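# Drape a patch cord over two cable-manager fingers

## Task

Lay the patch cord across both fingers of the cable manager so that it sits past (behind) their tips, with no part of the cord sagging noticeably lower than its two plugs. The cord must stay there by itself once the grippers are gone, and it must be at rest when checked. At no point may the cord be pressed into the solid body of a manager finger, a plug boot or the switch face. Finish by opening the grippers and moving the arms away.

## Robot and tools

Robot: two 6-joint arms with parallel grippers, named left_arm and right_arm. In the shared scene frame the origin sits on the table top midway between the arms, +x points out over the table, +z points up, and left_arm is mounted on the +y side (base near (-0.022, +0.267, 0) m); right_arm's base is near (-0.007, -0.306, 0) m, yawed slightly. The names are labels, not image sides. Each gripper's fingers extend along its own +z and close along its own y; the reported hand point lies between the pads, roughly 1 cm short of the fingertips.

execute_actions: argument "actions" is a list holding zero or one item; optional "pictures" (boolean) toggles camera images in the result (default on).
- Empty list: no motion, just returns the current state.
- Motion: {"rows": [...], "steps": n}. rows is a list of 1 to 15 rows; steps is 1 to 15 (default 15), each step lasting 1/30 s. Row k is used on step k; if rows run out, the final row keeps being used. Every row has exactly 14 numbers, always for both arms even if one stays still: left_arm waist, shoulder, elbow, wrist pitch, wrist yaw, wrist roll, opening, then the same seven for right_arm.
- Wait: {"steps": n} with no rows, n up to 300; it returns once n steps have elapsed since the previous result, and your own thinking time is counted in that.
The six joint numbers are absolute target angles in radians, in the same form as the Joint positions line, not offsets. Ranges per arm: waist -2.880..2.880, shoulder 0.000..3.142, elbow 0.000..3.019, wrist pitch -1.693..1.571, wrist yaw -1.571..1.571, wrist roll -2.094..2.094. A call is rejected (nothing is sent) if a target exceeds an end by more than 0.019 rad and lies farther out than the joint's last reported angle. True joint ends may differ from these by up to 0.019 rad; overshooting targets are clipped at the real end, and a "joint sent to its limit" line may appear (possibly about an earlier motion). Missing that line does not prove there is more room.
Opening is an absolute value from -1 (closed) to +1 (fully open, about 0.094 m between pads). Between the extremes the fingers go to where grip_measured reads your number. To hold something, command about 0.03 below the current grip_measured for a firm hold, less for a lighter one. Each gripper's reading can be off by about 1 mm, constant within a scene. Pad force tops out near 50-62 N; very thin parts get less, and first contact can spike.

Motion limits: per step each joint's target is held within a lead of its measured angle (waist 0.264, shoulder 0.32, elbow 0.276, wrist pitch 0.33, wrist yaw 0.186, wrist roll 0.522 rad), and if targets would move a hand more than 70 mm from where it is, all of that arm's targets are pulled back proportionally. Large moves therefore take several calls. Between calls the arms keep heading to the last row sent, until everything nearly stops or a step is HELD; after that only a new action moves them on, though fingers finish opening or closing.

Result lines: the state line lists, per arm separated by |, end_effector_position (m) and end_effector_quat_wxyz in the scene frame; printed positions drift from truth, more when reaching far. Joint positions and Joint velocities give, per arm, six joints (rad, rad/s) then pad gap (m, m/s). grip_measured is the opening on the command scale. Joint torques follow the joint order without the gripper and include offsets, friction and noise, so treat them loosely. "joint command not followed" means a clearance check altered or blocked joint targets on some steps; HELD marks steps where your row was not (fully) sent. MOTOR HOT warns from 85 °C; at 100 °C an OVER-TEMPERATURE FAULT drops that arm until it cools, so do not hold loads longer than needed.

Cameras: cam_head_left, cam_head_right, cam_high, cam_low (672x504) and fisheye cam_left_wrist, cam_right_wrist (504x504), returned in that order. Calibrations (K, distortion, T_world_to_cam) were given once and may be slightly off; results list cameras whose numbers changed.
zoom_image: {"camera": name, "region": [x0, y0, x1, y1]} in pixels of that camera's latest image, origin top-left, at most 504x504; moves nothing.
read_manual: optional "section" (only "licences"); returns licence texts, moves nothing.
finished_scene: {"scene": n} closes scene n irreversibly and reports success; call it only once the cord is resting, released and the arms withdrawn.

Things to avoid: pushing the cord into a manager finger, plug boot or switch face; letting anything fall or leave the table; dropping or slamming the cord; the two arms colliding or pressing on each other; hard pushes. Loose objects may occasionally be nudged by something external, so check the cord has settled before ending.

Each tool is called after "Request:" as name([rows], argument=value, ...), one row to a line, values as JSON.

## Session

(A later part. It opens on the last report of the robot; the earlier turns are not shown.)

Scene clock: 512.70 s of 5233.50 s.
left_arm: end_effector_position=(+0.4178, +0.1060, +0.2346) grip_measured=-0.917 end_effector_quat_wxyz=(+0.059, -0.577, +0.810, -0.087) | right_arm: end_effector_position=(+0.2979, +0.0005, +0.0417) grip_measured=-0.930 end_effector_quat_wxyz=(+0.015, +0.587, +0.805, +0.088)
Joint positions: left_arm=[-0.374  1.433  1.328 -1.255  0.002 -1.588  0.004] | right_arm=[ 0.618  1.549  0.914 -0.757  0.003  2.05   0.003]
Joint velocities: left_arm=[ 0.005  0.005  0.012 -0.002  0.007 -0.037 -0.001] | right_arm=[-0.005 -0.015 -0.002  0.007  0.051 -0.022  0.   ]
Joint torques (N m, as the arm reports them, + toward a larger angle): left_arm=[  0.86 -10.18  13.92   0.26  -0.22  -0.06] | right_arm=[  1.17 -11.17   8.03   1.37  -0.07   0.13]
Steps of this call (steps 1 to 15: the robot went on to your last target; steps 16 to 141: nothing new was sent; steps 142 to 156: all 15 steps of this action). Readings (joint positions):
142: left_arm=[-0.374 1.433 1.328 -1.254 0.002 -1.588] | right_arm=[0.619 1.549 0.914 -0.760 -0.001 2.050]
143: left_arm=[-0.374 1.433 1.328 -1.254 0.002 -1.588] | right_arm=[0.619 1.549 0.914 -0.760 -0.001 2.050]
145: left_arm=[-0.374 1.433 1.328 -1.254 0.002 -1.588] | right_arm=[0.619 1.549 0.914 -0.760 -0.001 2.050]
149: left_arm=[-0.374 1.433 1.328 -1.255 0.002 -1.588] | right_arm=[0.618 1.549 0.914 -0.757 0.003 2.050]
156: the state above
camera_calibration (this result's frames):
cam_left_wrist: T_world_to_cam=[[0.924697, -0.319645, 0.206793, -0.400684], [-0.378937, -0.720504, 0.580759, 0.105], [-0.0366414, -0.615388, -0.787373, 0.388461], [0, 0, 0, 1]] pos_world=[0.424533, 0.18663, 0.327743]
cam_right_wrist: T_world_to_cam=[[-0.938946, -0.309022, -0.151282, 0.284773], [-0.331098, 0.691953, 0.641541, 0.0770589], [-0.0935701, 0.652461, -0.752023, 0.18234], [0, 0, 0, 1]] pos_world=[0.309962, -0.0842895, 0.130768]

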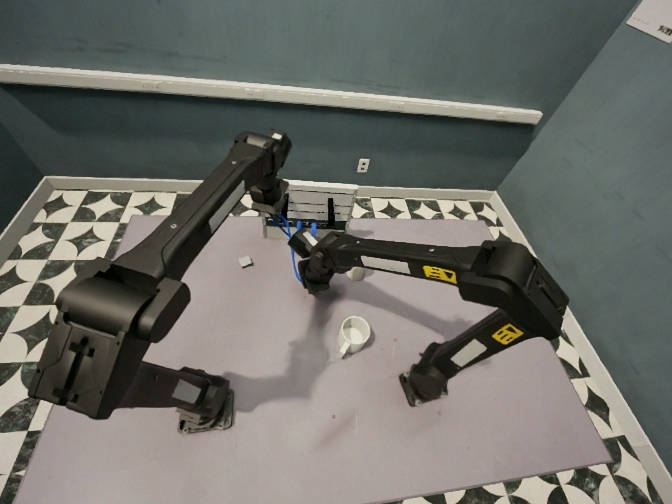

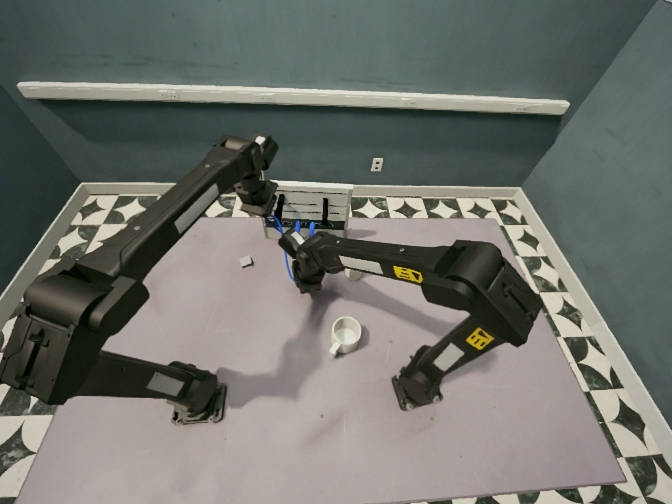

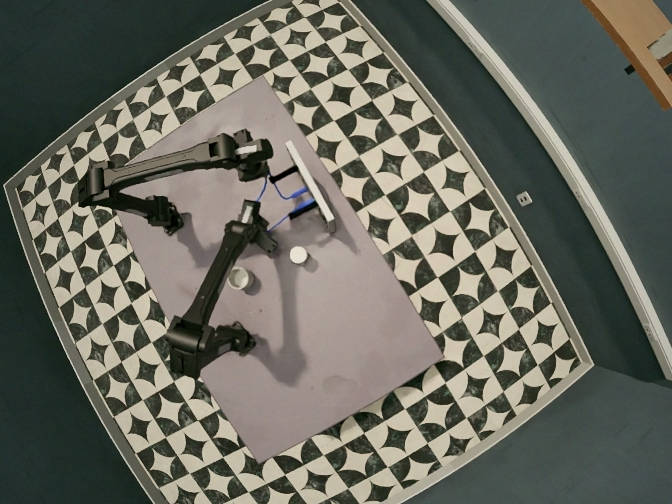

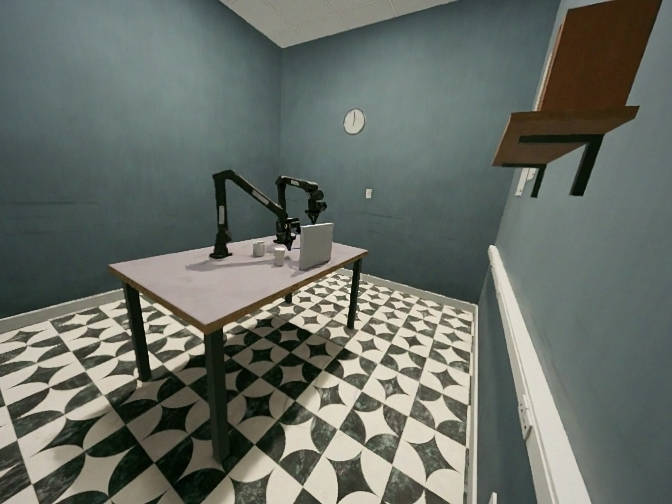

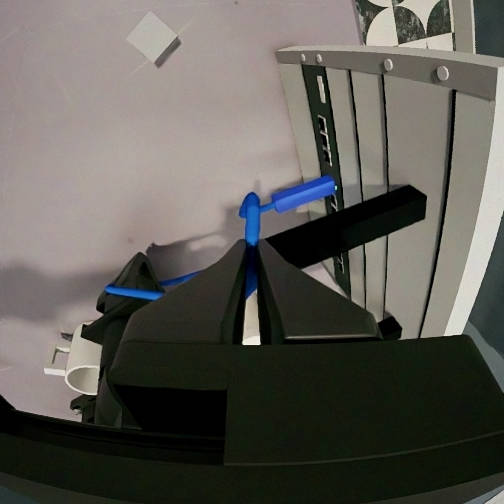

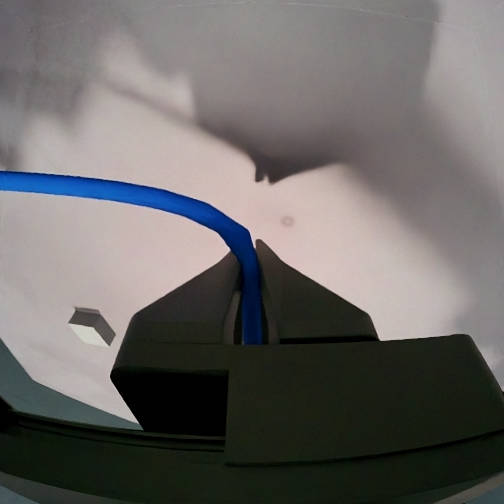

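Request:
execute_actions([
  {"rows":[[-0.36,1.44,1.385,-1.265,0,-1.6,-0.94,0.62,1.545,0.95,-0.77,0,2.05,-0.95],[-0.36,1.44,1.385,-1.265,0,-1.6,-0.94,0.62,1.54,0.97,-0.79,0,2.05,-0.95],[-0.36,1.44,1.385,-1.265,0,-1.6,-0.94,0.615,1.535,0.99,-0.81,0,2.04,-0.95],[-0.36,1.44,1.385,-1.265,0,-1.6,-0.94,0.605,1.53,1.01,-0.83,0,2.04,-0.95],[-0.36,1.44,1.385,-1.265,0,-1.6,-0.94,0.595,1.52,1.03,-0.855,0,2.03,-0.95],[-0.36,1.44,1.385,-1.265,0,-1.6,-0.94,0.58,1.515,1.05,-0.88,0,2.03,-0.95],[-0.36,1.44,1.385,-1.265,0,-1.6,-0.94,0.565,1.51,1.07,-0.90,0,2.02,-0.95],[-0.36,1.44,1.385,-1.265,0,-1.6,-0.94,0.55,1.50,1.09,-0.925,0,2.02,-0.95],[-0.36,1.44,1.385,-1.265,0,-1.6,-0.94,0.535,1.495,1.105,-0.95,0,2.01,-0.95],[-0.36,1.44,1.385,-1.265,0,-1.6,-0.94,0.52,1.49,1.12,-0.97,0,2.0,-0.95],[-0.36,1.44,1.385,-1.265,0,-1.6,-0.94,0.505,1.485,1.135,-0.995,0,1.99,-0.95],[-0.36,1.44,1.385,-1.265,0,-1.6,-0.94,0.49,1.48,1.15,-1.02,0,1.98,-0.95],[-0.36,1.44,1.385,-1.265,0,-1.6,-0.94,0.475,1.47,1.165,-1.045,0,1.97,-0.95],[-0.36,1.44,1.385,-1.265,0,-1.6,-0.94,0.462,1.465,1.175,-1.07,0,1.96,-0.95],[-0.36,1.44,1.385,-1.265,0,-1.6,-0.94,0.452,1.46,1.18,-1.09,0,1.95,-0.95]],"steps":15},
], pictures=false)

Request:
execute_actions([
  {"steps":15},
], pictures=false)

Request:
execute_actions([
  {"rows":[[-0.36,1.44,1.385,-1.265,0,-1.6,-0.94,0.44,1.46,1.19,-1.10,0,1.94,-0.95],[-0.36,1.44,1.385,-1.265,0,-1.6,-0.94,0.425,1.46,1.205,-1.11,0,1.93,-0.95],[-0.36,1.44,1.385,-1.265,0,-1.6,-0.94,0.41,1.46,1.22,-1.125,0,1.92,-0.95],[-0.36,1.44,1.385,-1.265,0,-1.6,-0.94,0.395,1.46,1.235,-1.14,0,1.91,-0.95],[-0.36,1.44,1.385,-1.265,0,-1.6,-0.94,0.38,1.46,1.25,-1.155,0,1.90,-0.95],[-0.36,1.44,1.385,-1.265,0,-1.6,-0.94,0.365,1.46,1.265,-1.17,0,1.89,-0.95],[-0.36,1.44,1.385,-1.265,0,-1.6,-0.94,0.35,1.46,1.28,-1.185,0,1.88,-0.95],[-0.36,1.44,1.385,-1.265,0,-1.6,-0.94,0.335,1.46,1.295,-1.2,0,1.87,-0.95],[-0.36,1.44,1.385,-1.265,0,-1.6,-0.94,0.32,1.46,1.31,-1.215,0,1.86,-0.95],[-0.36,1.44,1.385,-1.265,0,-1.6,-0.94,0.305,1.46,1.325,-1.23,0,1.85,-0.95],[-0.36,1.44,1.385,-1.265,0,-1.6,-0.94,0.295,1.46,1.34,-1.245,0,1.84,-0.95],[-0.36,1.44,1.385,-1.265,0,-1.6,-0.94,0.285,1.46,1.35,-1.26,0,1.83,-0.95],[-0.36,1.44,1.385,-1.265,0,-1.6,-0.94,0.275,1.458,1.36,-1.27,0,1.82,-0.95],[-0.36,1.44,1.385,-1.265,0,-1.6,-0.94,0.265,1.456,1.37,-1.28,0,1.81,-0.95],[-0.36,1.44,1.385,-1.265,0,-1.6,-0.94,0.258,1.455,1.375,-1.29,0,1.81,-0.95]],"steps":15},
], pictures=false)

Request:
execute_actions([
  {"steps":30},
])

Request:
zoom_image(camera="cam_head_left", region=[220, 140, 400, 300])

Request:
zoom_image(camera="cam_high", region=[220, 120, 380, 280])

Scene clock: 550.47 s of 5233.50 s.
left_arm: end_effector_position=(+0.4178, +0.1060, +0.2346) grip_measured=-0.917 end_effector_quat_wxyz=(+0.059, -0.577, +0.810, -0.087) | right_arm: end_effector_position=(+0.3506, -0.0344, +0.1216) grip_measured=-0.939 end_effector_quat_wxyz=(+0.017, +0.621, +0.780, +0.069)
Joint positions: left_arm=[-0.374  1.433  1.328 -1.255  0.002 -1.589  0.004] | right_arm=[ 0.479  1.499  1.101 -1.031 -0.     1.996  0.003]
Joint velocities: left_arm=[-0.015 -0.005 -0.017  0.002 -0.051 -0.051 -0.   ] | right_arm=[-0.493 -0.278  0.398 -0.662  0.007 -0.212 -0.   ]
Joint torques (N m, as the arm reports them, + toward a larger angle): left_arm=[  0.82 -10.56  13.86   0.33  -0.23  -0.04] | right_arm=[  1.05 -13.98  14.46   0.36   0.04  -0.03]
Steps of this call (steps 1 to 15: the robot went on to your last target; steps 16 to 90: nothing new was sent; then 34.27 s passed at rest; steps 91 to 105: all 15 steps of this action). Readings (joint positions):
91: left_arm=[-0.374 1.433 1.328 -1.255 0.002 -1.588] | right_arm=[0.618 1.549 0.914 -0.757 0.003 2.050]
92: left_arm=[-0.374 1.433 1.328 -1.255 0.002 -1.588] | right_arm=[0.618 1.549 0.915 -0.759 0.003 2.050]
94: left_arm=[-0.374 1.433 1.328 -1.255 0.002 -1.588] | right_arm=[0.617 1.549 0.928 -0.780 0.003 2.049]
98: left_arm=[-0.374 1.433 1.328 -1.255 0.002 -1.588] | right_arm=[0.593 1.546 0.986 -0.866 0.000 2.041]
105: the state above

Scene clock: 550.97 s of 5233.50 s.
left_arm: end_effector_position=(+0.4178, +0.1060, +0.2346) grip_measured=-0.917 end_effector_quat_wxyz=(+0.059, -0.577, +0.810, -0.087) | right_arm: end_effector_position=(+0.3581, -0.0465, +0.1479) grip_measured=-0.939 end_effector_quat_wxyz=(+0.023, +0.620, +0.781, +0.079)
Joint positions: left_arm=[-0.374  1.433  1.328 -1.255  0.002 -1.589  0.004] | right_arm=[ 0.447  1.457  1.127 -1.075 -0.     1.961  0.003]
Joint velocities: left_arm=[-0.005  0.015  0.022 -0.007  0.051 -0.095 -0.   ] | right_arm=[-0.024  0.005  0.007 -0.002 -0.037 -0.022  0.   ]
Joint torques (N m, as the arm reports them, + toward a larger angle): left_arm=[  0.88 -10.5   13.88   0.31  -0.24  -0.05] | right_arm=[  0.61 -12.65  14.57   0.27   0.06  -0.01]
Steps of this call (steps 1 to 15: the robot went on to your last target). Readings (joint positions):
1: left_arm=[-0.374 1.433 1.328 -1.255 0.002 -1.589] | right_arm=[0.463 1.489 1.112 -1.048 -0.000 1.989]
2: left_arm=[-0.374 1.433 1.328 -1.255 0.002 -1.589] | right_arm=[0.452 1.479 1.119 -1.059 -0.000 1.983]
4: left_arm=[-0.374 1.433 1.328 -1.255 0.002 -1.589] | right_arm=[0.441 1.464 1.126 -1.068 -0.000 1.974]
8: left_arm=[-0.374 1.433 1.328 -1.255 0.002 -1.589] | right_arm=[0.444 1.457 1.127 -1.074 -0.000 1.965]
15: the state above

Scene clock: 551.47 s of 5233.50 s.
left_arm: end_effector_position=(+0.4178, +0.1060, +0.2346) grip_measured=-0.917 end_effector_quat_wxyz=(+0.059, -0.577, +0.810, -0.087) | right_arm: end_effector_position=(+0.4059, -0.0925, +0.1871) grip_measured=-0.938 end_effector_quat_wxyz=(+0.016, +0.633, +0.772, +0.064)
Joint positions: left_arm=[-0.374  1.433  1.328 -1.255  0.002 -1.589  0.004] | right_arm=[ 0.299  1.493  1.275 -1.223 -0.021  1.846  0.003]
Joint velocities: left_arm=[-0.015  0.005 -0.007  0.007 -0.139 -0.081  0.001] | right_arm=[-0.151  0.151  0.081 -0.315 -0.037 -0.212 -0.   ]
Joint torques (N m, as the arm reports them, + toward a larger angle): left_arm=[  0.9  -10.73  13.91   0.34  -0.23  -0.03] | right_arm=[ -2.52 -16.64  18.29  -0.89   0.94   0.07]
Steps of this call (steps 1 to 15: all 15 steps of this action). Readings (joint positions):
1: left_arm=[-0.374 1.433 1.328 -1.255 0.002 -1.589] | right_arm=[0.447 1.457 1.127 -1.077 -0.000 1.959]
2: left_arm=[-0.374 1.433 1.328 -1.255 0.002 -1.589] | right_arm=[0.446 1.457 1.127 -1.082 -0.000 1.955]
4: left_arm=[-0.374 1.433 1.328 -1.255 0.002 -1.589] | right_arm=[0.436 1.457 1.135 -1.103 -0.001 1.944]
8: left_arm=[-0.374 1.433 1.328 -1.255 0.002 -1.589] | right_arm=[0.380 1.457 1.185 -1.158 -0.001 1.913]
15: the state above

Scene clock: 552.47 s of 5233.50 s.
left_arm: end_effector_position=(+0.4178, +0.1060, +0.2346) grip_measured=-0.917 end_effector_quat_wxyz=(+0.059, -0.577, +0.810, -0.087) | right_arm: end_effector_position=(+0.4046, -0.0962, +0.1836) grip_measured=-0.938 end_effector_quat_wxyz=(+0.011, +0.623, +0.781, +0.053)
Joint positions: left_arm=[-0.374  1.433  1.328 -1.255  0.002 -1.589  0.004] | right_arm=[ 0.291  1.502  1.278 -1.24  -0.025  1.811  0.003]
Joint velocities: left_arm=[-0.005  0.005  0.017 -0.007 -0.022  0.022 -0.   ] | right_arm=[ 0.005 -0.005  0.002 -0.012 -0.037  0.037  0.   ]
Joint torques (N m, as the arm reports them, + toward a larger angle): left_arm=[  0.91 -10.77  13.87   0.29  -0.22  -0.05] | right_arm=[ -2.13 -16.14  18.5   -1.07   0.98   0.07]
Steps of this call (steps 1 to 30: the robot went on to your last target). Readings (joint positions):
1: left_arm=[-0.374 1.433 1.328 -1.255 0.002 -1.589] | right_arm=[0.295 1.497 1.276 -1.230 -0.022 1.839]
2: left_arm=[-0.374 1.433 1.328 -1.255 0.002 -1.589] | right_arm=[0.293 1.500 1.276 -1.235 -0.022 1.833]
4: left_arm=[-0.374 1.433 1.328 -1.255 0.002 -1.589] | right_arm=[0.291 1.502 1.276 -1.240 -0.023 1.825]
8: left_arm=[-0.374 1.433 1.328 -1.255 0.002 -1.589] | right_arm=[0.291 1.502 1.277 -1.240 -0.025 1.817]
30: the state above
All arms were judged still, so your last target was given up. Only a new action makes them travel on or press farther. Fingers that are still opening or closing keep moving.
camera_calibration (this result's frames):
cam_left_wrist: T_world_to_cam=[[0.924822, -0.319284, 0.206791, -0.400774], [-0.378652, -0.720601, 0.580824, 0.104876], [-0.036434, -0.61546, -0.787326, 0.388371], [0, 0, 0, 1]] pos_world=[0.424505, 0.18664, 0.327736]
cam_right_wrist: T_world_to_cam=[[-0.968587, -0.231967, -0.0896138, 0.384579], [-0.236201, 0.74548, 0.623272, 0.058417], [-0.0777736, 0.62486, -0.776853, 0.357649], [0, 0, 0, 1]] pos_world=[0.414112, -0.17782, 0.275895]

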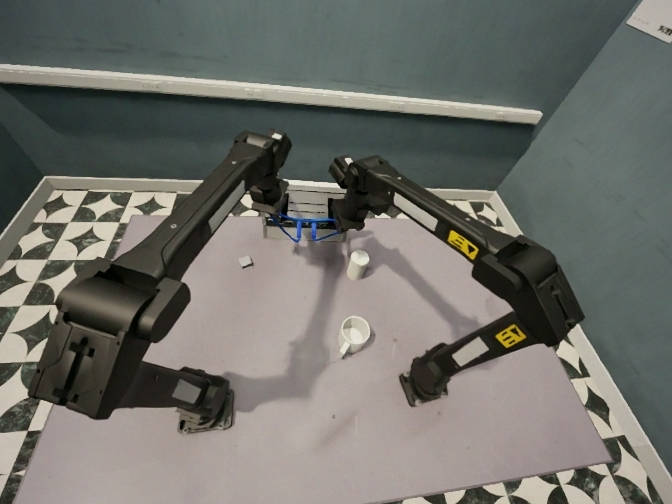

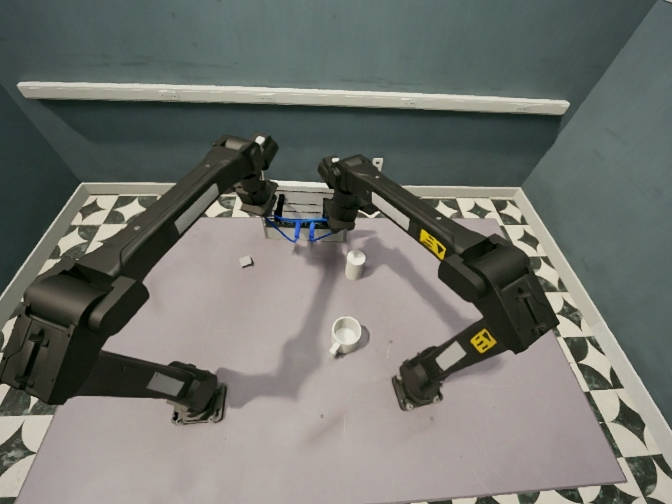

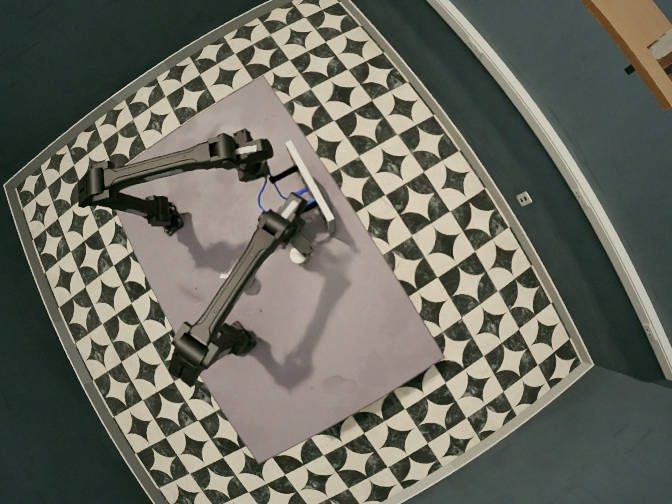

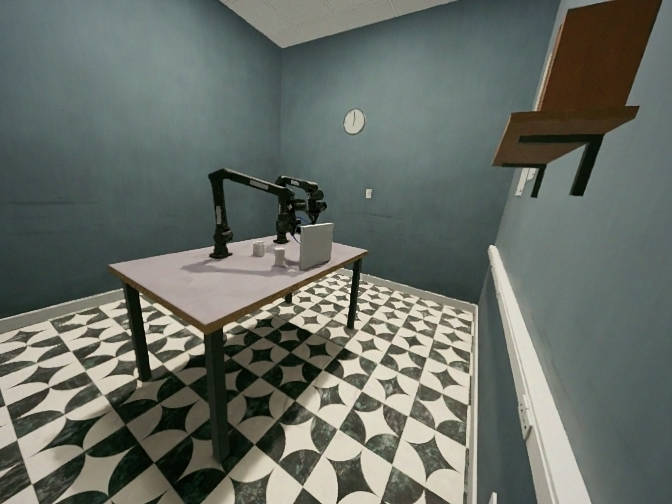

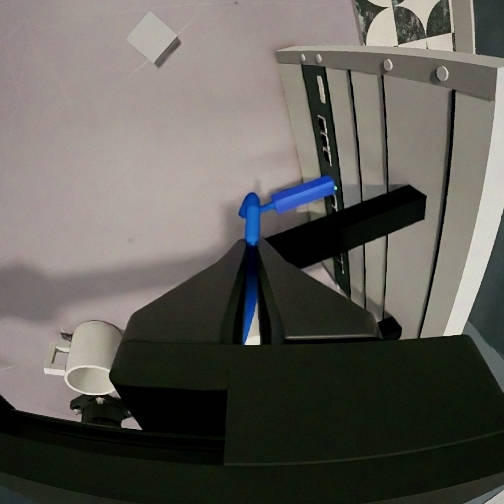

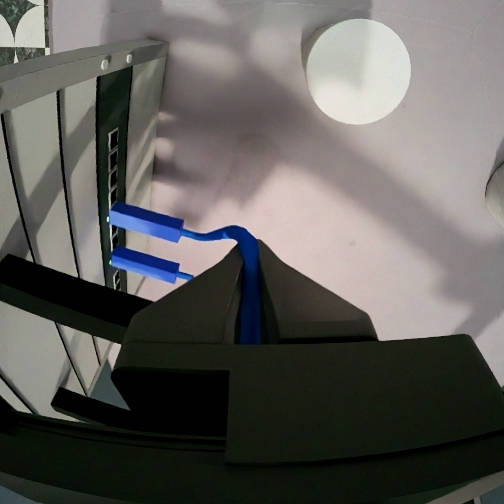

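Region (220, 140, 400, 300) of cam_head_left's 672x504 image, scaled by 2.800, with more detail than that image has.

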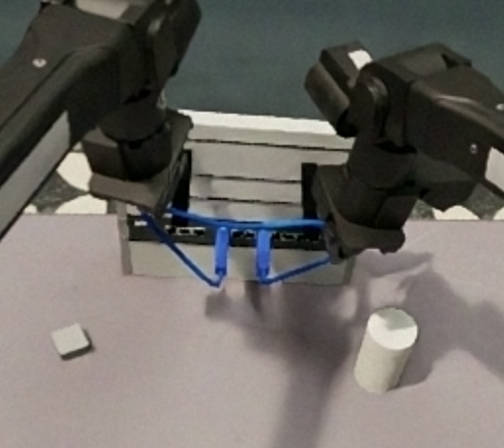

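Region (220, 120, 380, 280) of cam_high's 672x504 image, scaled by 3.150, with more detail than that image has.

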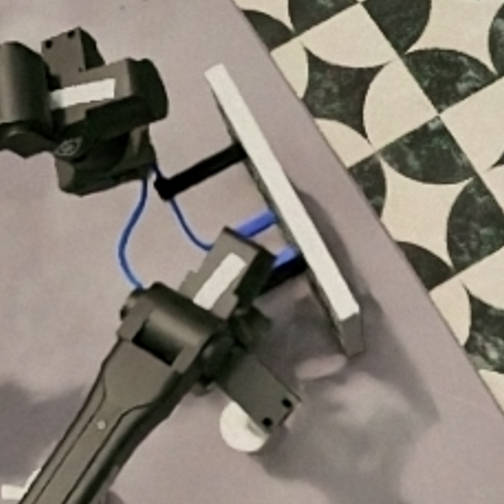

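Request:
execute_actions([
  {"rows":[[-0.36,1.44,1.385,-1.265,0,-1.6,-0.94,0.29,1.48,1.24,-1.22,0,1.81,-0.95],[-0.36,1.44,1.385,-1.265,0,-1.6,-0.94,0.285,1.46,1.22,-1.21,0,1.81,-0.95],[-0.36,1.44,1.385,-1.265,0,-1.6,-0.94,0.28,1.44,1.20,-1.2,0,1.81,-0.95],[-0.36,1.44,1.385,-1.265,0,-1.6,-0.94,0.275,1.42,1.185,-1.19,0,1.81,-0.95],[-0.36,1.44,1.385,-1.265,0,-1.6,-0.94,0.27,1.40,1.17,-1.17,0,1.81,-0.95],[-0.36,1.44,1.385,-1.265,0,-1.6,-0.94,0.265,1.385,1.16,-1.16,0,1.81,-0.95]],"steps":15},
], pictures=false)

Request:
execute_actions([
  {"steps":15},
])

Request:
zoom_image(camera="cam_head_left", region=[220, 140, 400, 300])

Scene clock: 575.87 s of 5233.50 s.
left_arm: end_effector_position=(+0.4178, +0.1060, +0.2346) grip_measured=-0.917 end_effector_quat_wxyz=(+0.059, -0.577, +0.810, -0.087) | right_arm: end_effector_position=(+0.3874, -0.1055, +0.1649) grip_measured=-0.938 end_effector_quat_wxyz=(+0.020, +0.621, +0.780, +0.069)
Joint positions: left_arm=[-0.374  1.433  1.328 -1.255  0.002 -1.589  0.004] | right_arm=[ 0.291  1.443  1.161 -1.146 -0.022  1.809  0.003]
Joint velocities: left_arm=[-0.005  0.005 -0.017  0.007 -0.081  0.022 -0.   ] | right_arm=[ 0.015  0.005  0.007  0.002  0.022 -0.007 -0.   ]
Joint torques (N m, as the arm reports them, + toward a larger angle): left_arm=[  0.67 -10.66  13.9    0.3   -0.23  -0.05] | right_arm=[ -1.6  -15.88   9.65   0.27   0.87   0.04]
Steps of this call (steps 1 to 90: nothing new was sent; then 19.90 s passed at rest; steps 91 to 105: all 15 steps of this action). Readings (joint positions):
91: left_arm=[-0.374 1.433 1.328 -1.255 0.002 -1.589] | right_arm=[0.293 1.502 1.272 -1.233 -0.023 1.811]
92: left_arm=[-0.374 1.433 1.328 -1.255 0.002 -1.589] | right_arm=[0.295 1.501 1.262 -1.224 -0.018 1.811]
94: left_arm=[-0.374 1.433 1.328 -1.255 0.002 -1.589] | right_arm=[0.295 1.490 1.227 -1.209 -0.011 1.811]
98: left_arm=[-0.374 1.433 1.328 -1.255 0.002 -1.589] | right_arm=[0.291 1.453 1.162 -1.165 -0.020 1.810]
105: the state above

Scene clock: 576.37 s of 5233.50 s.
left_arm: end_effector_position=(+0.4178, +0.1060, +0.2346) grip_measured=-0.917 end_effector_quat_wxyz=(+0.059, -0.577, +0.810, -0.087) | right_arm: end_effector_position=(+0.3874, -0.1055, +0.1649) grip_measured=-0.938 end_effector_quat_wxyz=(+0.020, +0.621, +0.780, +0.069)
Joint positions: left_arm=[-0.374  1.433  1.328 -1.255  0.002 -1.589  0.004] | right_arm=[ 0.291  1.443  1.161 -1.146 -0.022  1.809  0.003]
Joint velocities: left_arm=[-0.015  0.005 -0.002  0.007  0.037  0.037  0.001] | right_arm=[ 0.005 -0.005  0.022 -0.017  0.007 -0.022  0.   ]
Joint torques (N m, as the arm reports them, + toward a larger angle): left_arm=[  1.   -10.79  13.88   0.33  -0.21  -0.06] | right_arm=[ -2.15 -16.32   9.73   0.42   0.89   0.05]
Steps of this call (steps 1 to 15: the robot went on to your last target). Readings (joint positions):
1: left_arm=[-0.374 1.433 1.328 -1.255 0.002 -1.589] | right_arm=[0.291 1.443 1.161 -1.146 -0.022 1.809]
2: left_arm=[-0.374 1.433 1.328 -1.255 0.002 -1.589] | right_arm=[0.291 1.443 1.161 -1.146 -0.022 1.809]
4: left_arm=[-0.374 1.433 1.328 -1.255 0.002 -1.589] | right_arm=[0.291 1.443 1.161 -1.146 -0.022 1.809]
8: left_arm=[-0.374 1.433 1.328 -1.255 0.002 -1.589] | right_arm=[0.291 1.443 1.161 -1.146 -0.022 1.809]
15: the state above
All arms were judged still, so your last target was given up. Only a new action makes them travel on or press farther. Fingers that are still opening or closing keep moving.
camera_calibration (this result's frames):
cam_left_wrist: T_world_to_cam=[[0.924822, -0.319284, 0.206791, -0.400774], [-0.378652, -0.720601, 0.580824, 0.104876], [-0.036434, -0.61546, -0.787326, 0.388371], [0, 0, 0, 1]] pos_world=[0.424505, 0.18664, 0.327736]
cam_right_wrist: T_world_to_cam=[[-0.964678, -0.232055, -0.124685, 0.368422], [-0.258015, 0.736827, 0.624912, 0.0802086], [-0.0531421, 0.635009, -0.770674, 0.338068], [0, 0, 0, 1]] pos_world=[0.39407, -0.188282, 0.256354]

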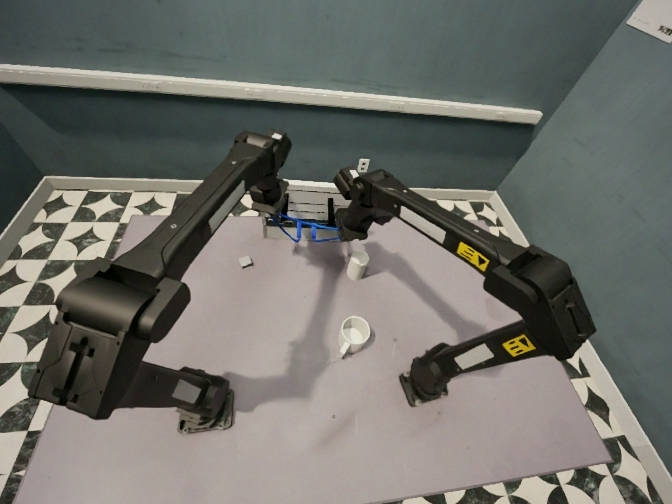

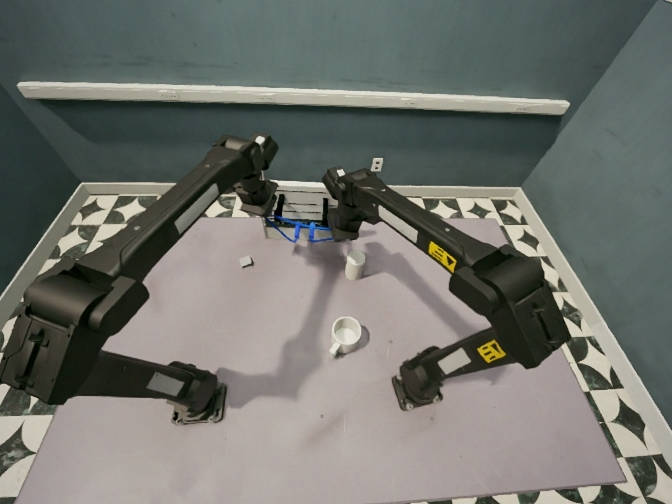

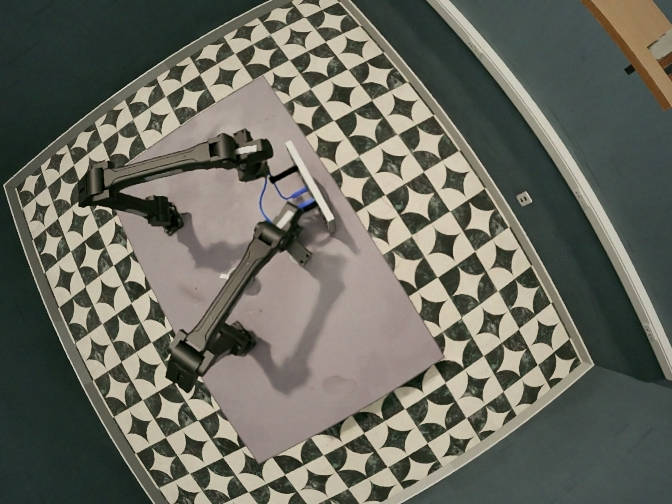

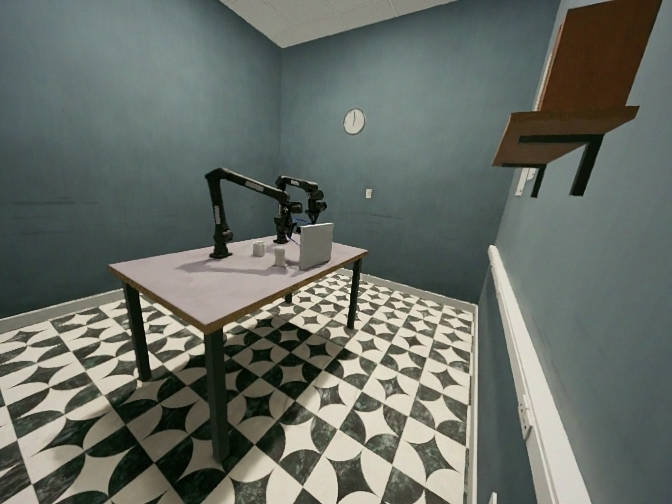

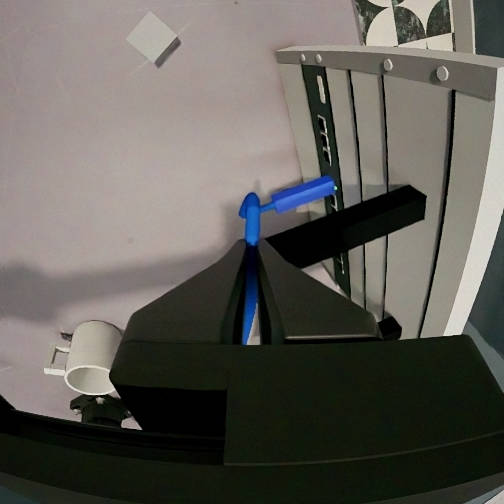

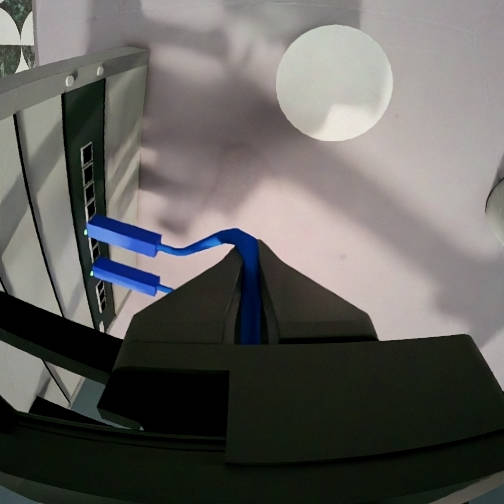

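Region (220, 140, 400, 300) of cam_head_left's 672x504 image, scaled by 2.800, with more detail than that image has.

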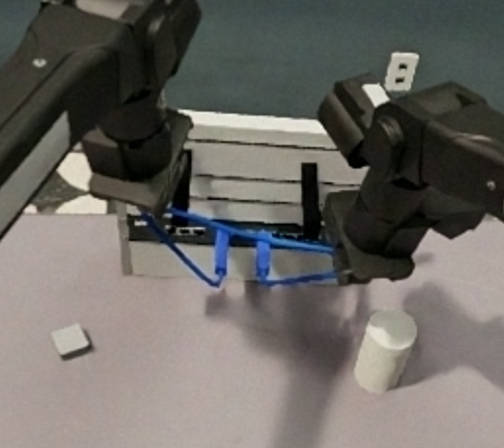

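Request:
execute_actions([
  {"rows":[[-0.36,1.44,1.385,-1.265,0,-1.6,-0.94,0.29,1.44,1.17,-1.15,0,1.81,-0.935],[-0.36,1.44,1.385,-1.265,0,-1.6,-0.94,0.29,1.44,1.17,-1.15,0,1.81,-0.935],[-0.36,1.44,1.385,-1.265,0,-1.6,-0.94,0.29,1.44,1.19,-1.16,0,1.81,-0.938],[-0.36,1.44,1.385,-1.265,0,-1.6,-0.94,0.288,1.438,1.20,-1.165,0,1.81,-0.938],[-0.36,1.44,1.385,-1.265,0,-1.6,-0.94,0.286,1.436,1.21,-1.17,0,1.81,-0.938],[-0.36,1.44,1.385,-1.265,0,-1.6,-0.94,0.284,1.434,1.22,-1.18,0,1.81,-0.938],[-0.36,1.44,1.385,-1.265,0,-1.6,-0.94,0.282,1.432,1.23,-1.185,0,1.81,-0.938],[-0.36,1.44,1.385,-1.265,0,-1.6,-0.94,0.28,1.43,1.24,-1.19,0,1.81,-0.938],[-0.36,1.44,1.385,-1.265,0,-1.6,-0.94,0.278,1.428,1.25,-1.2,0,1.81,-0.938],[-0.36,1.44,1.385,-1.265,0,-1.6,-0.94,0.276,1.426,1.26,-1.21,0,1.81,-0.938],[-0.36,1.44,1.385,-1.265,0,-1.6,-0.94,0.274,1.424,1.27,-1.22,0,1.81,-0.938],[-0.36,1.44,1.385,-1.265,0,-1.6,-0.94,0.272,1.42,1.28,-1.22,0,1.81,-0.938]],"steps":15},
], pictures=false)

Request:
execute_actions([
  {"steps":15},
])

Request:
zoom_image(camera="cam_head_left", region=[220, 140, 400, 300])

Scene clock: 600.23 s of 5233.50 s.
left_arm: end_effector_position=(+0.4178, +0.1060, +0.2346) grip_measured=-0.917 end_effector_quat_wxyz=(+0.059, -0.577, +0.810, -0.087) | right_arm: end_effector_position=(+0.3935, -0.0986, +0.1767) grip_measured=-0.928 end_effector_quat_wxyz=(+0.021, +0.618, +0.782, +0.075)
Joint positions: left_arm=[-0.374  1.433  1.328 -1.255  0.002 -1.589  0.004] | right_arm=[ 0.298  1.45   1.198 -1.166 -0.024  1.809  0.003]
Joint velocities: left_arm=[-0.015  0.005  0.007  0.002  0.007 -0.007 -0.001] | right_arm=[-0.005  0.005  0.09   0.012 -0.022  0.022  0.   ]
Joint torques (N m, as the arm reports them, + toward a larger angle): left_arm=[  0.88 -10.62  13.89   0.33  -0.23  -0.05] | right_arm=[ -1.42 -14.45  16.75  -1.2    1.02   0.11]
Steps of this call (steps 1 to 90: nothing new was sent; then 20.37 s passed at rest; steps 91 to 105: all 15 steps of this action). Readings (joint positions):
91: left_arm=[-0.374 1.433 1.328 -1.255 0.002 -1.589] | right_arm=[0.293 1.444 1.161 -1.145 -0.022 1.809]
92: left_arm=[-0.374 1.433 1.328 -1.255 0.002 -1.589] | right_arm=[0.294 1.445 1.161 -1.145 -0.018 1.809]
94: left_arm=[-0.374 1.433 1.328 -1.255 0.002 -1.589] | right_arm=[0.298 1.446 1.161 -1.145 -0.014 1.809]
98: left_arm=[-0.374 1.433 1.328 -1.255 0.002 -1.589] | right_arm=[0.298 1.446 1.161 -1.150 -0.013 1.809]
105: the state above

Scene clock: 600.73 s of 5233.50 s.
left_arm: end_effector_position=(+0.4178, +0.1060, +0.2346) grip_measured=-0.917 end_effector_quat_wxyz=(+0.059, -0.577, +0.810, -0.087) | right_arm: end_effector_position=(+0.3933, -0.0986, +0.1765) grip_measured=-0.928 end_effector_quat_wxyz=(+0.020, +0.618, +0.783, +0.073)
Joint positions: left_arm=[-0.374  1.433  1.328 -1.255  0.002 -1.589  0.004] | right_arm=[ 0.298  1.452  1.201 -1.17  -0.025  1.808  0.003]
Joint velocities: left_arm=[-0.015 -0.015  0.022 -0.012 -0.022  0.066 -0.   ] | right_arm=[-0.024 -0.005 -0.002 -0.002  0.007 -0.007  0.   ]
Joint torques (N m, as the arm reports them, + toward a larger angle): left_arm=[  0.89 -10.72  13.9    0.28  -0.22  -0.05] | right_arm=[ -2.11 -14.85  16.97  -1.06   0.98   0.05]
Steps of this call (steps 1 to 15: the robot went on to your last target). Readings (joint positions):
1: left_arm=[-0.374 1.433 1.328 -1.255 0.002 -1.589] | right_arm=[0.298 1.450 1.201 -1.166 -0.025 1.808]
2: left_arm=[-0.374 1.433 1.328 -1.255 0.002 -1.589] | right_arm=[0.298 1.451 1.201 -1.166 -0.025 1.808]
4: left_arm=[-0.374 1.433 1.328 -1.255 0.002 -1.589] | right_arm=[0.298 1.452 1.201 -1.169 -0.025 1.808]
8: left_arm=[-0.374 1.433 1.328 -1.255 0.002 -1.589] | right_arm=[0.298 1.452 1.201 -1.170 -0.025 1.808]
15: the state above
All arms were judged still, so your last target was given up. Only a new action makes them travel on or press farther. Fingers that are still opening or closing keep moving.
camera_calibration (this result's frames):
cam_left_wrist: T_world_to_cam=[[0.924822, -0.319284, 0.206791, -0.400774], [-0.378652, -0.720601, 0.580824, 0.104876], [-0.036434, -0.61546, -0.787326, 0.388371], [0, 0, 0, 1]] pos_world=[0.424505, 0.18664, 0.327736]
cam_right_wrist: T_world_to_cam=[[-0.962107, -0.239063, -0.131143, 0.376629], [-0.267245, 0.731262, 0.627564, 0.071996], [-0.054127, 0.638831, -0.767441, 0.343115], [0, 0, 0, 1]] pos_world=[0.40017, -0.181802, 0.26753]

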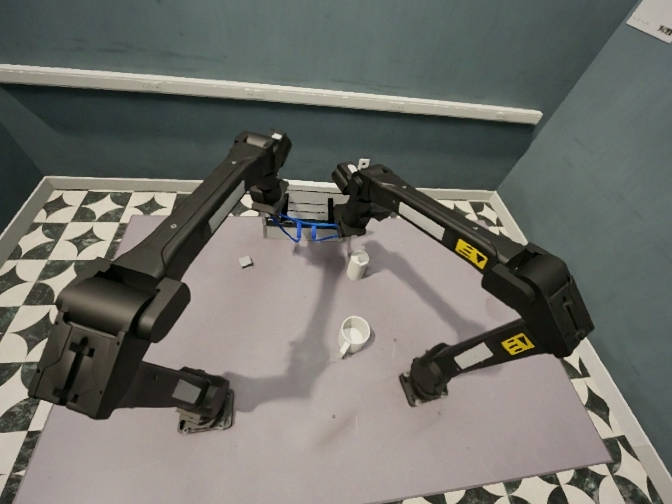

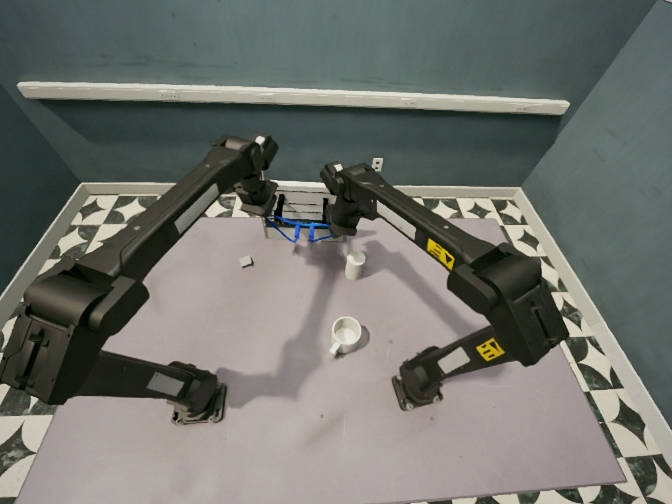

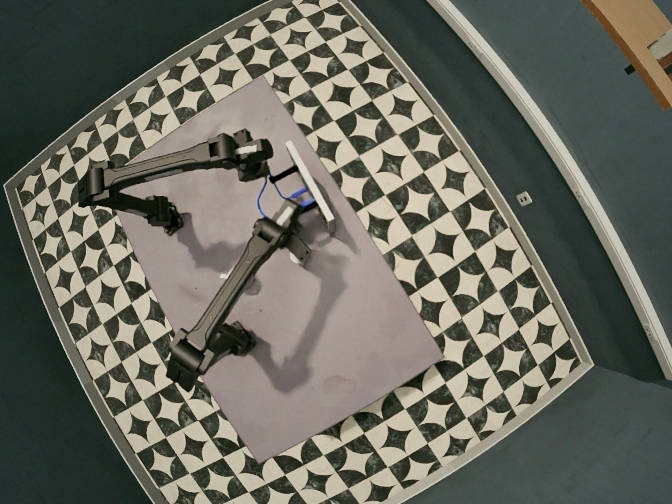

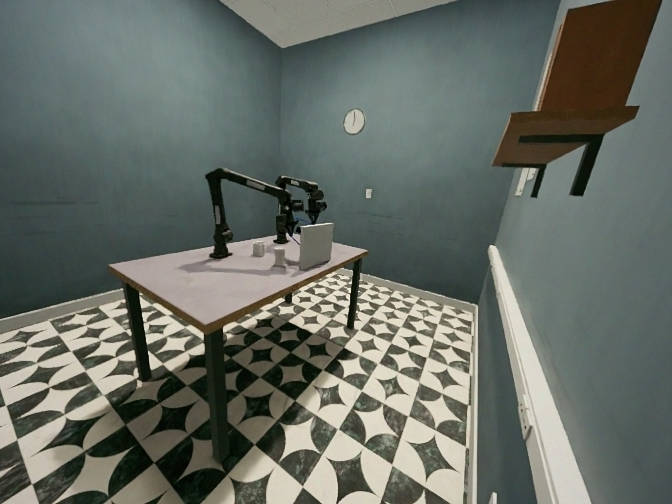

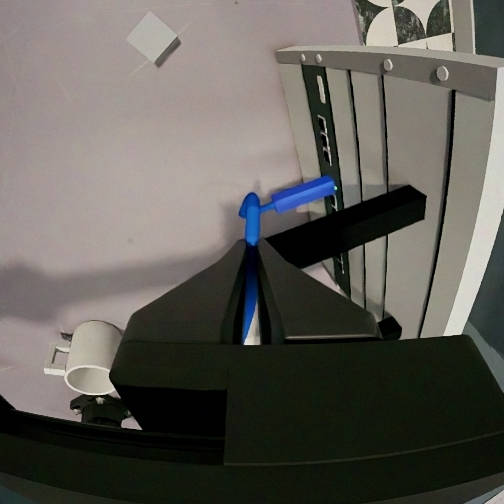

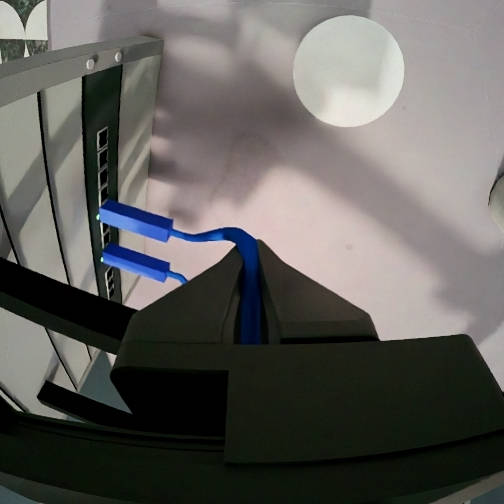

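Region (220, 140, 400, 300) of cam_head_left's 672x504 image, scaled by 2.800, with more detail than that image has.

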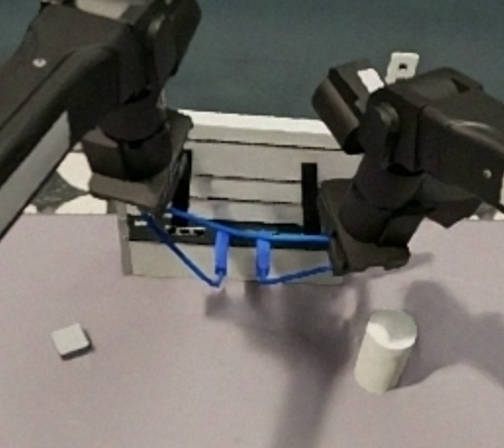

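Request:
execute_actions([
  {"rows":[[-0.36,1.44,1.385,-1.265,0,-1.6,-0.94,0.30,1.45,1.22,-1.17,0,1.81,-0.88],[-0.36,1.44,1.385,-1.265,0,-1.6,-0.94,0.31,1.45,1.24,-1.18,0,1.82,-0.88],[-0.36,1.44,1.385,-1.265,0,-1.6,-0.94,0.32,1.445,1.26,-1.19,0,1.83,-0.88],[-0.36,1.44,1.385,-1.265,0,-1.6,-0.94,0.33,1.445,1.28,-1.21,0,1.84,-0.88],[-0.36,1.44,1.385,-1.265,0,-1.6,-0.94,0.335,1.44,1.30,-1.22,0,1.85,-0.88]],"steps":12},
])

Request:
zoom_image(camera="cam_head_left", region=[220, 140, 400, 300])

Scene clock: 632.10 s of 5233.50 s.
left_arm: end_effector_position=(+0.4178, +0.1060, +0.2346) grip_measured=-0.917 end_effector_quat_wxyz=(+0.059, -0.577, +0.810, -0.087) | right_arm: end_effector_position=(+0.3902, -0.0861, +0.1881) grip_measured=-0.882 end_effector_quat_wxyz=(+0.028, +0.615, +0.785, +0.068)
Joint positions: left_arm=[-0.374  1.433  1.328 -1.255  0.002 -1.589  0.004] | right_arm=[ 0.334  1.454  1.234 -1.203 -0.002  1.836  0.006]
Joint velocities: left_arm=[-0.005 -0.015 -0.017 -0.007 -0.022  0.037 -0.001] | right_arm=[-0.005 -0.005  0.017  0.017 -0.007  0.022 -0.001]
Joint torques (N m, as the arm reports them, + toward a larger angle): left_arm=[  0.66 -11.04  13.9    0.33  -0.16  -0.05] | right_arm=[  0.23 -13.08  15.65   0.26   0.06   0.18]
Steps of this call (steps 1 to 90: nothing new was sent; then 27.97 s passed at rest; steps 91 to 102: all 12 steps of this action). Readings (joint positions):
91: left_arm=[-0.374 1.433 1.328 -1.255 0.002 -1.589] | right_arm=[0.300 1.454 1.201 -1.170 -0.019 1.808]
92: left_arm=[-0.374 1.433 1.328 -1.255 0.002 -1.589] | right_arm=[0.301 1.454 1.201 -1.170 -0.009 1.808]
94: left_arm=[-0.374 1.433 1.328 -1.255 0.002 -1.589] | right_arm=[0.305 1.454 1.202 -1.176 -0.002 1.814]
98: left_arm=[-0.374 1.433 1.328 -1.255 0.002 -1.589] | right_arm=[0.326 1.454 1.221 -1.202 -0.002 1.829]
102: the state above
camera_calibration (this result's frames):
cam_left_wrist: T_world_to_cam=[[0.924946, -0.318924, 0.206789, -0.400863], [-0.378367, -0.720699, 0.580888, 0.104752], [-0.0362266, -0.615532, -0.787279, 0.388281], [0, 0, 0, 1]] pos_world=[0.424478, 0.186649, 0.32773]
cam_right_wrist: T_world_to_cam=[[-0.959747, -0.246798, -0.134074, 0.377084], [-0.276006, 0.740328, 0.612973, 0.0616959], [-0.0520216, 0.625304, -0.778645, 0.344038], [0, 0, 0, 1]] pos_world=[0.396831, -0.16774, 0.280623]

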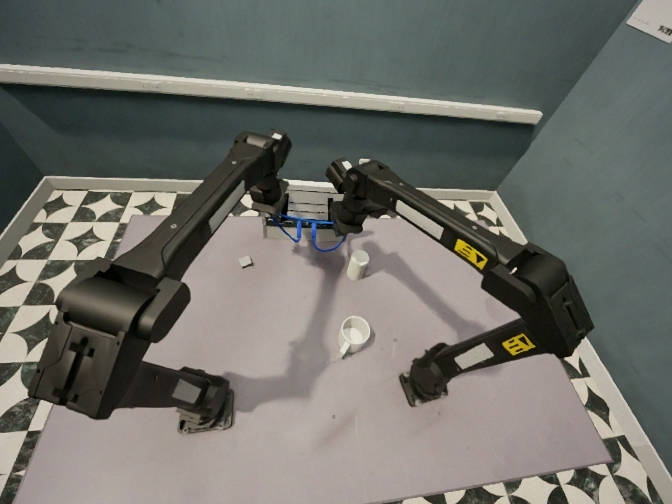

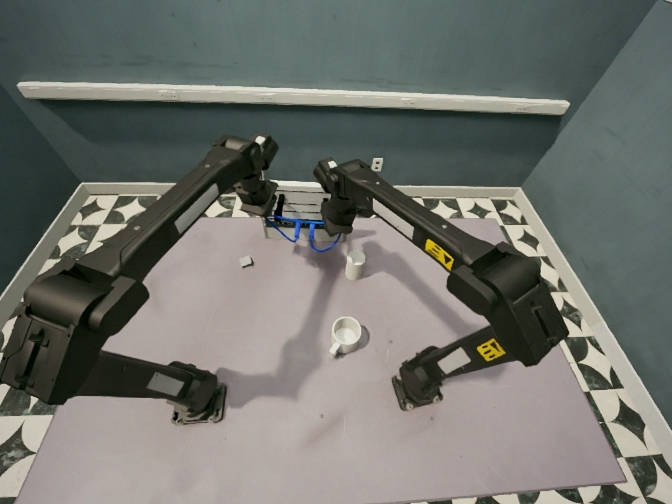

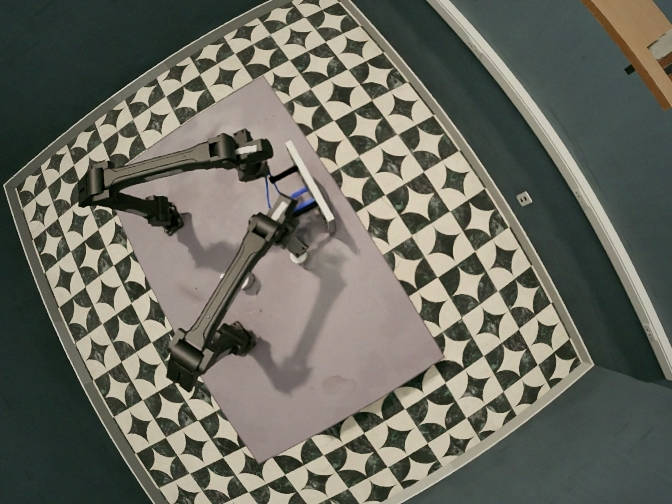

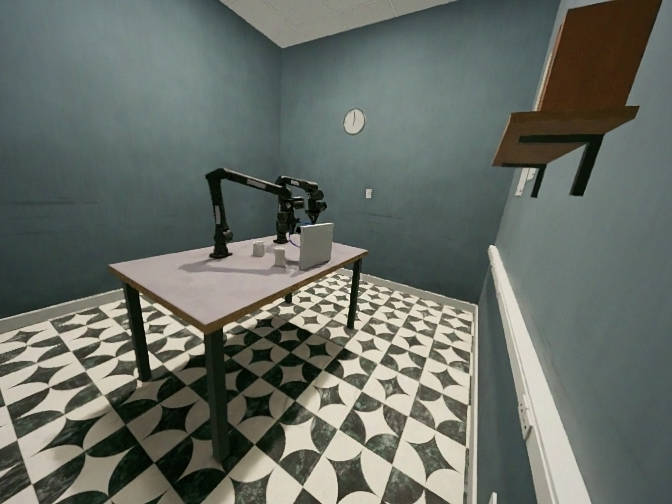

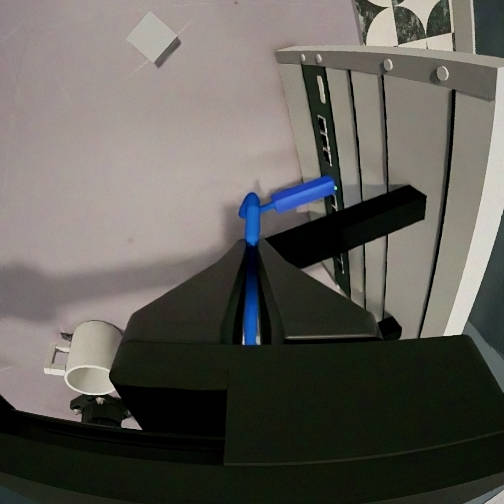

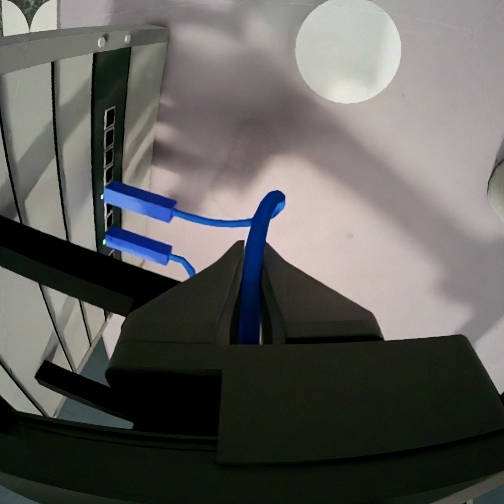

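Region (220, 140, 400, 300) of cam_head_left's 672x504 image, scaled by 2.800, with more detail than that image has.

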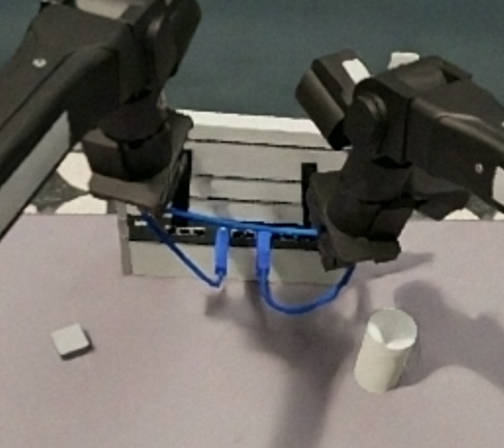

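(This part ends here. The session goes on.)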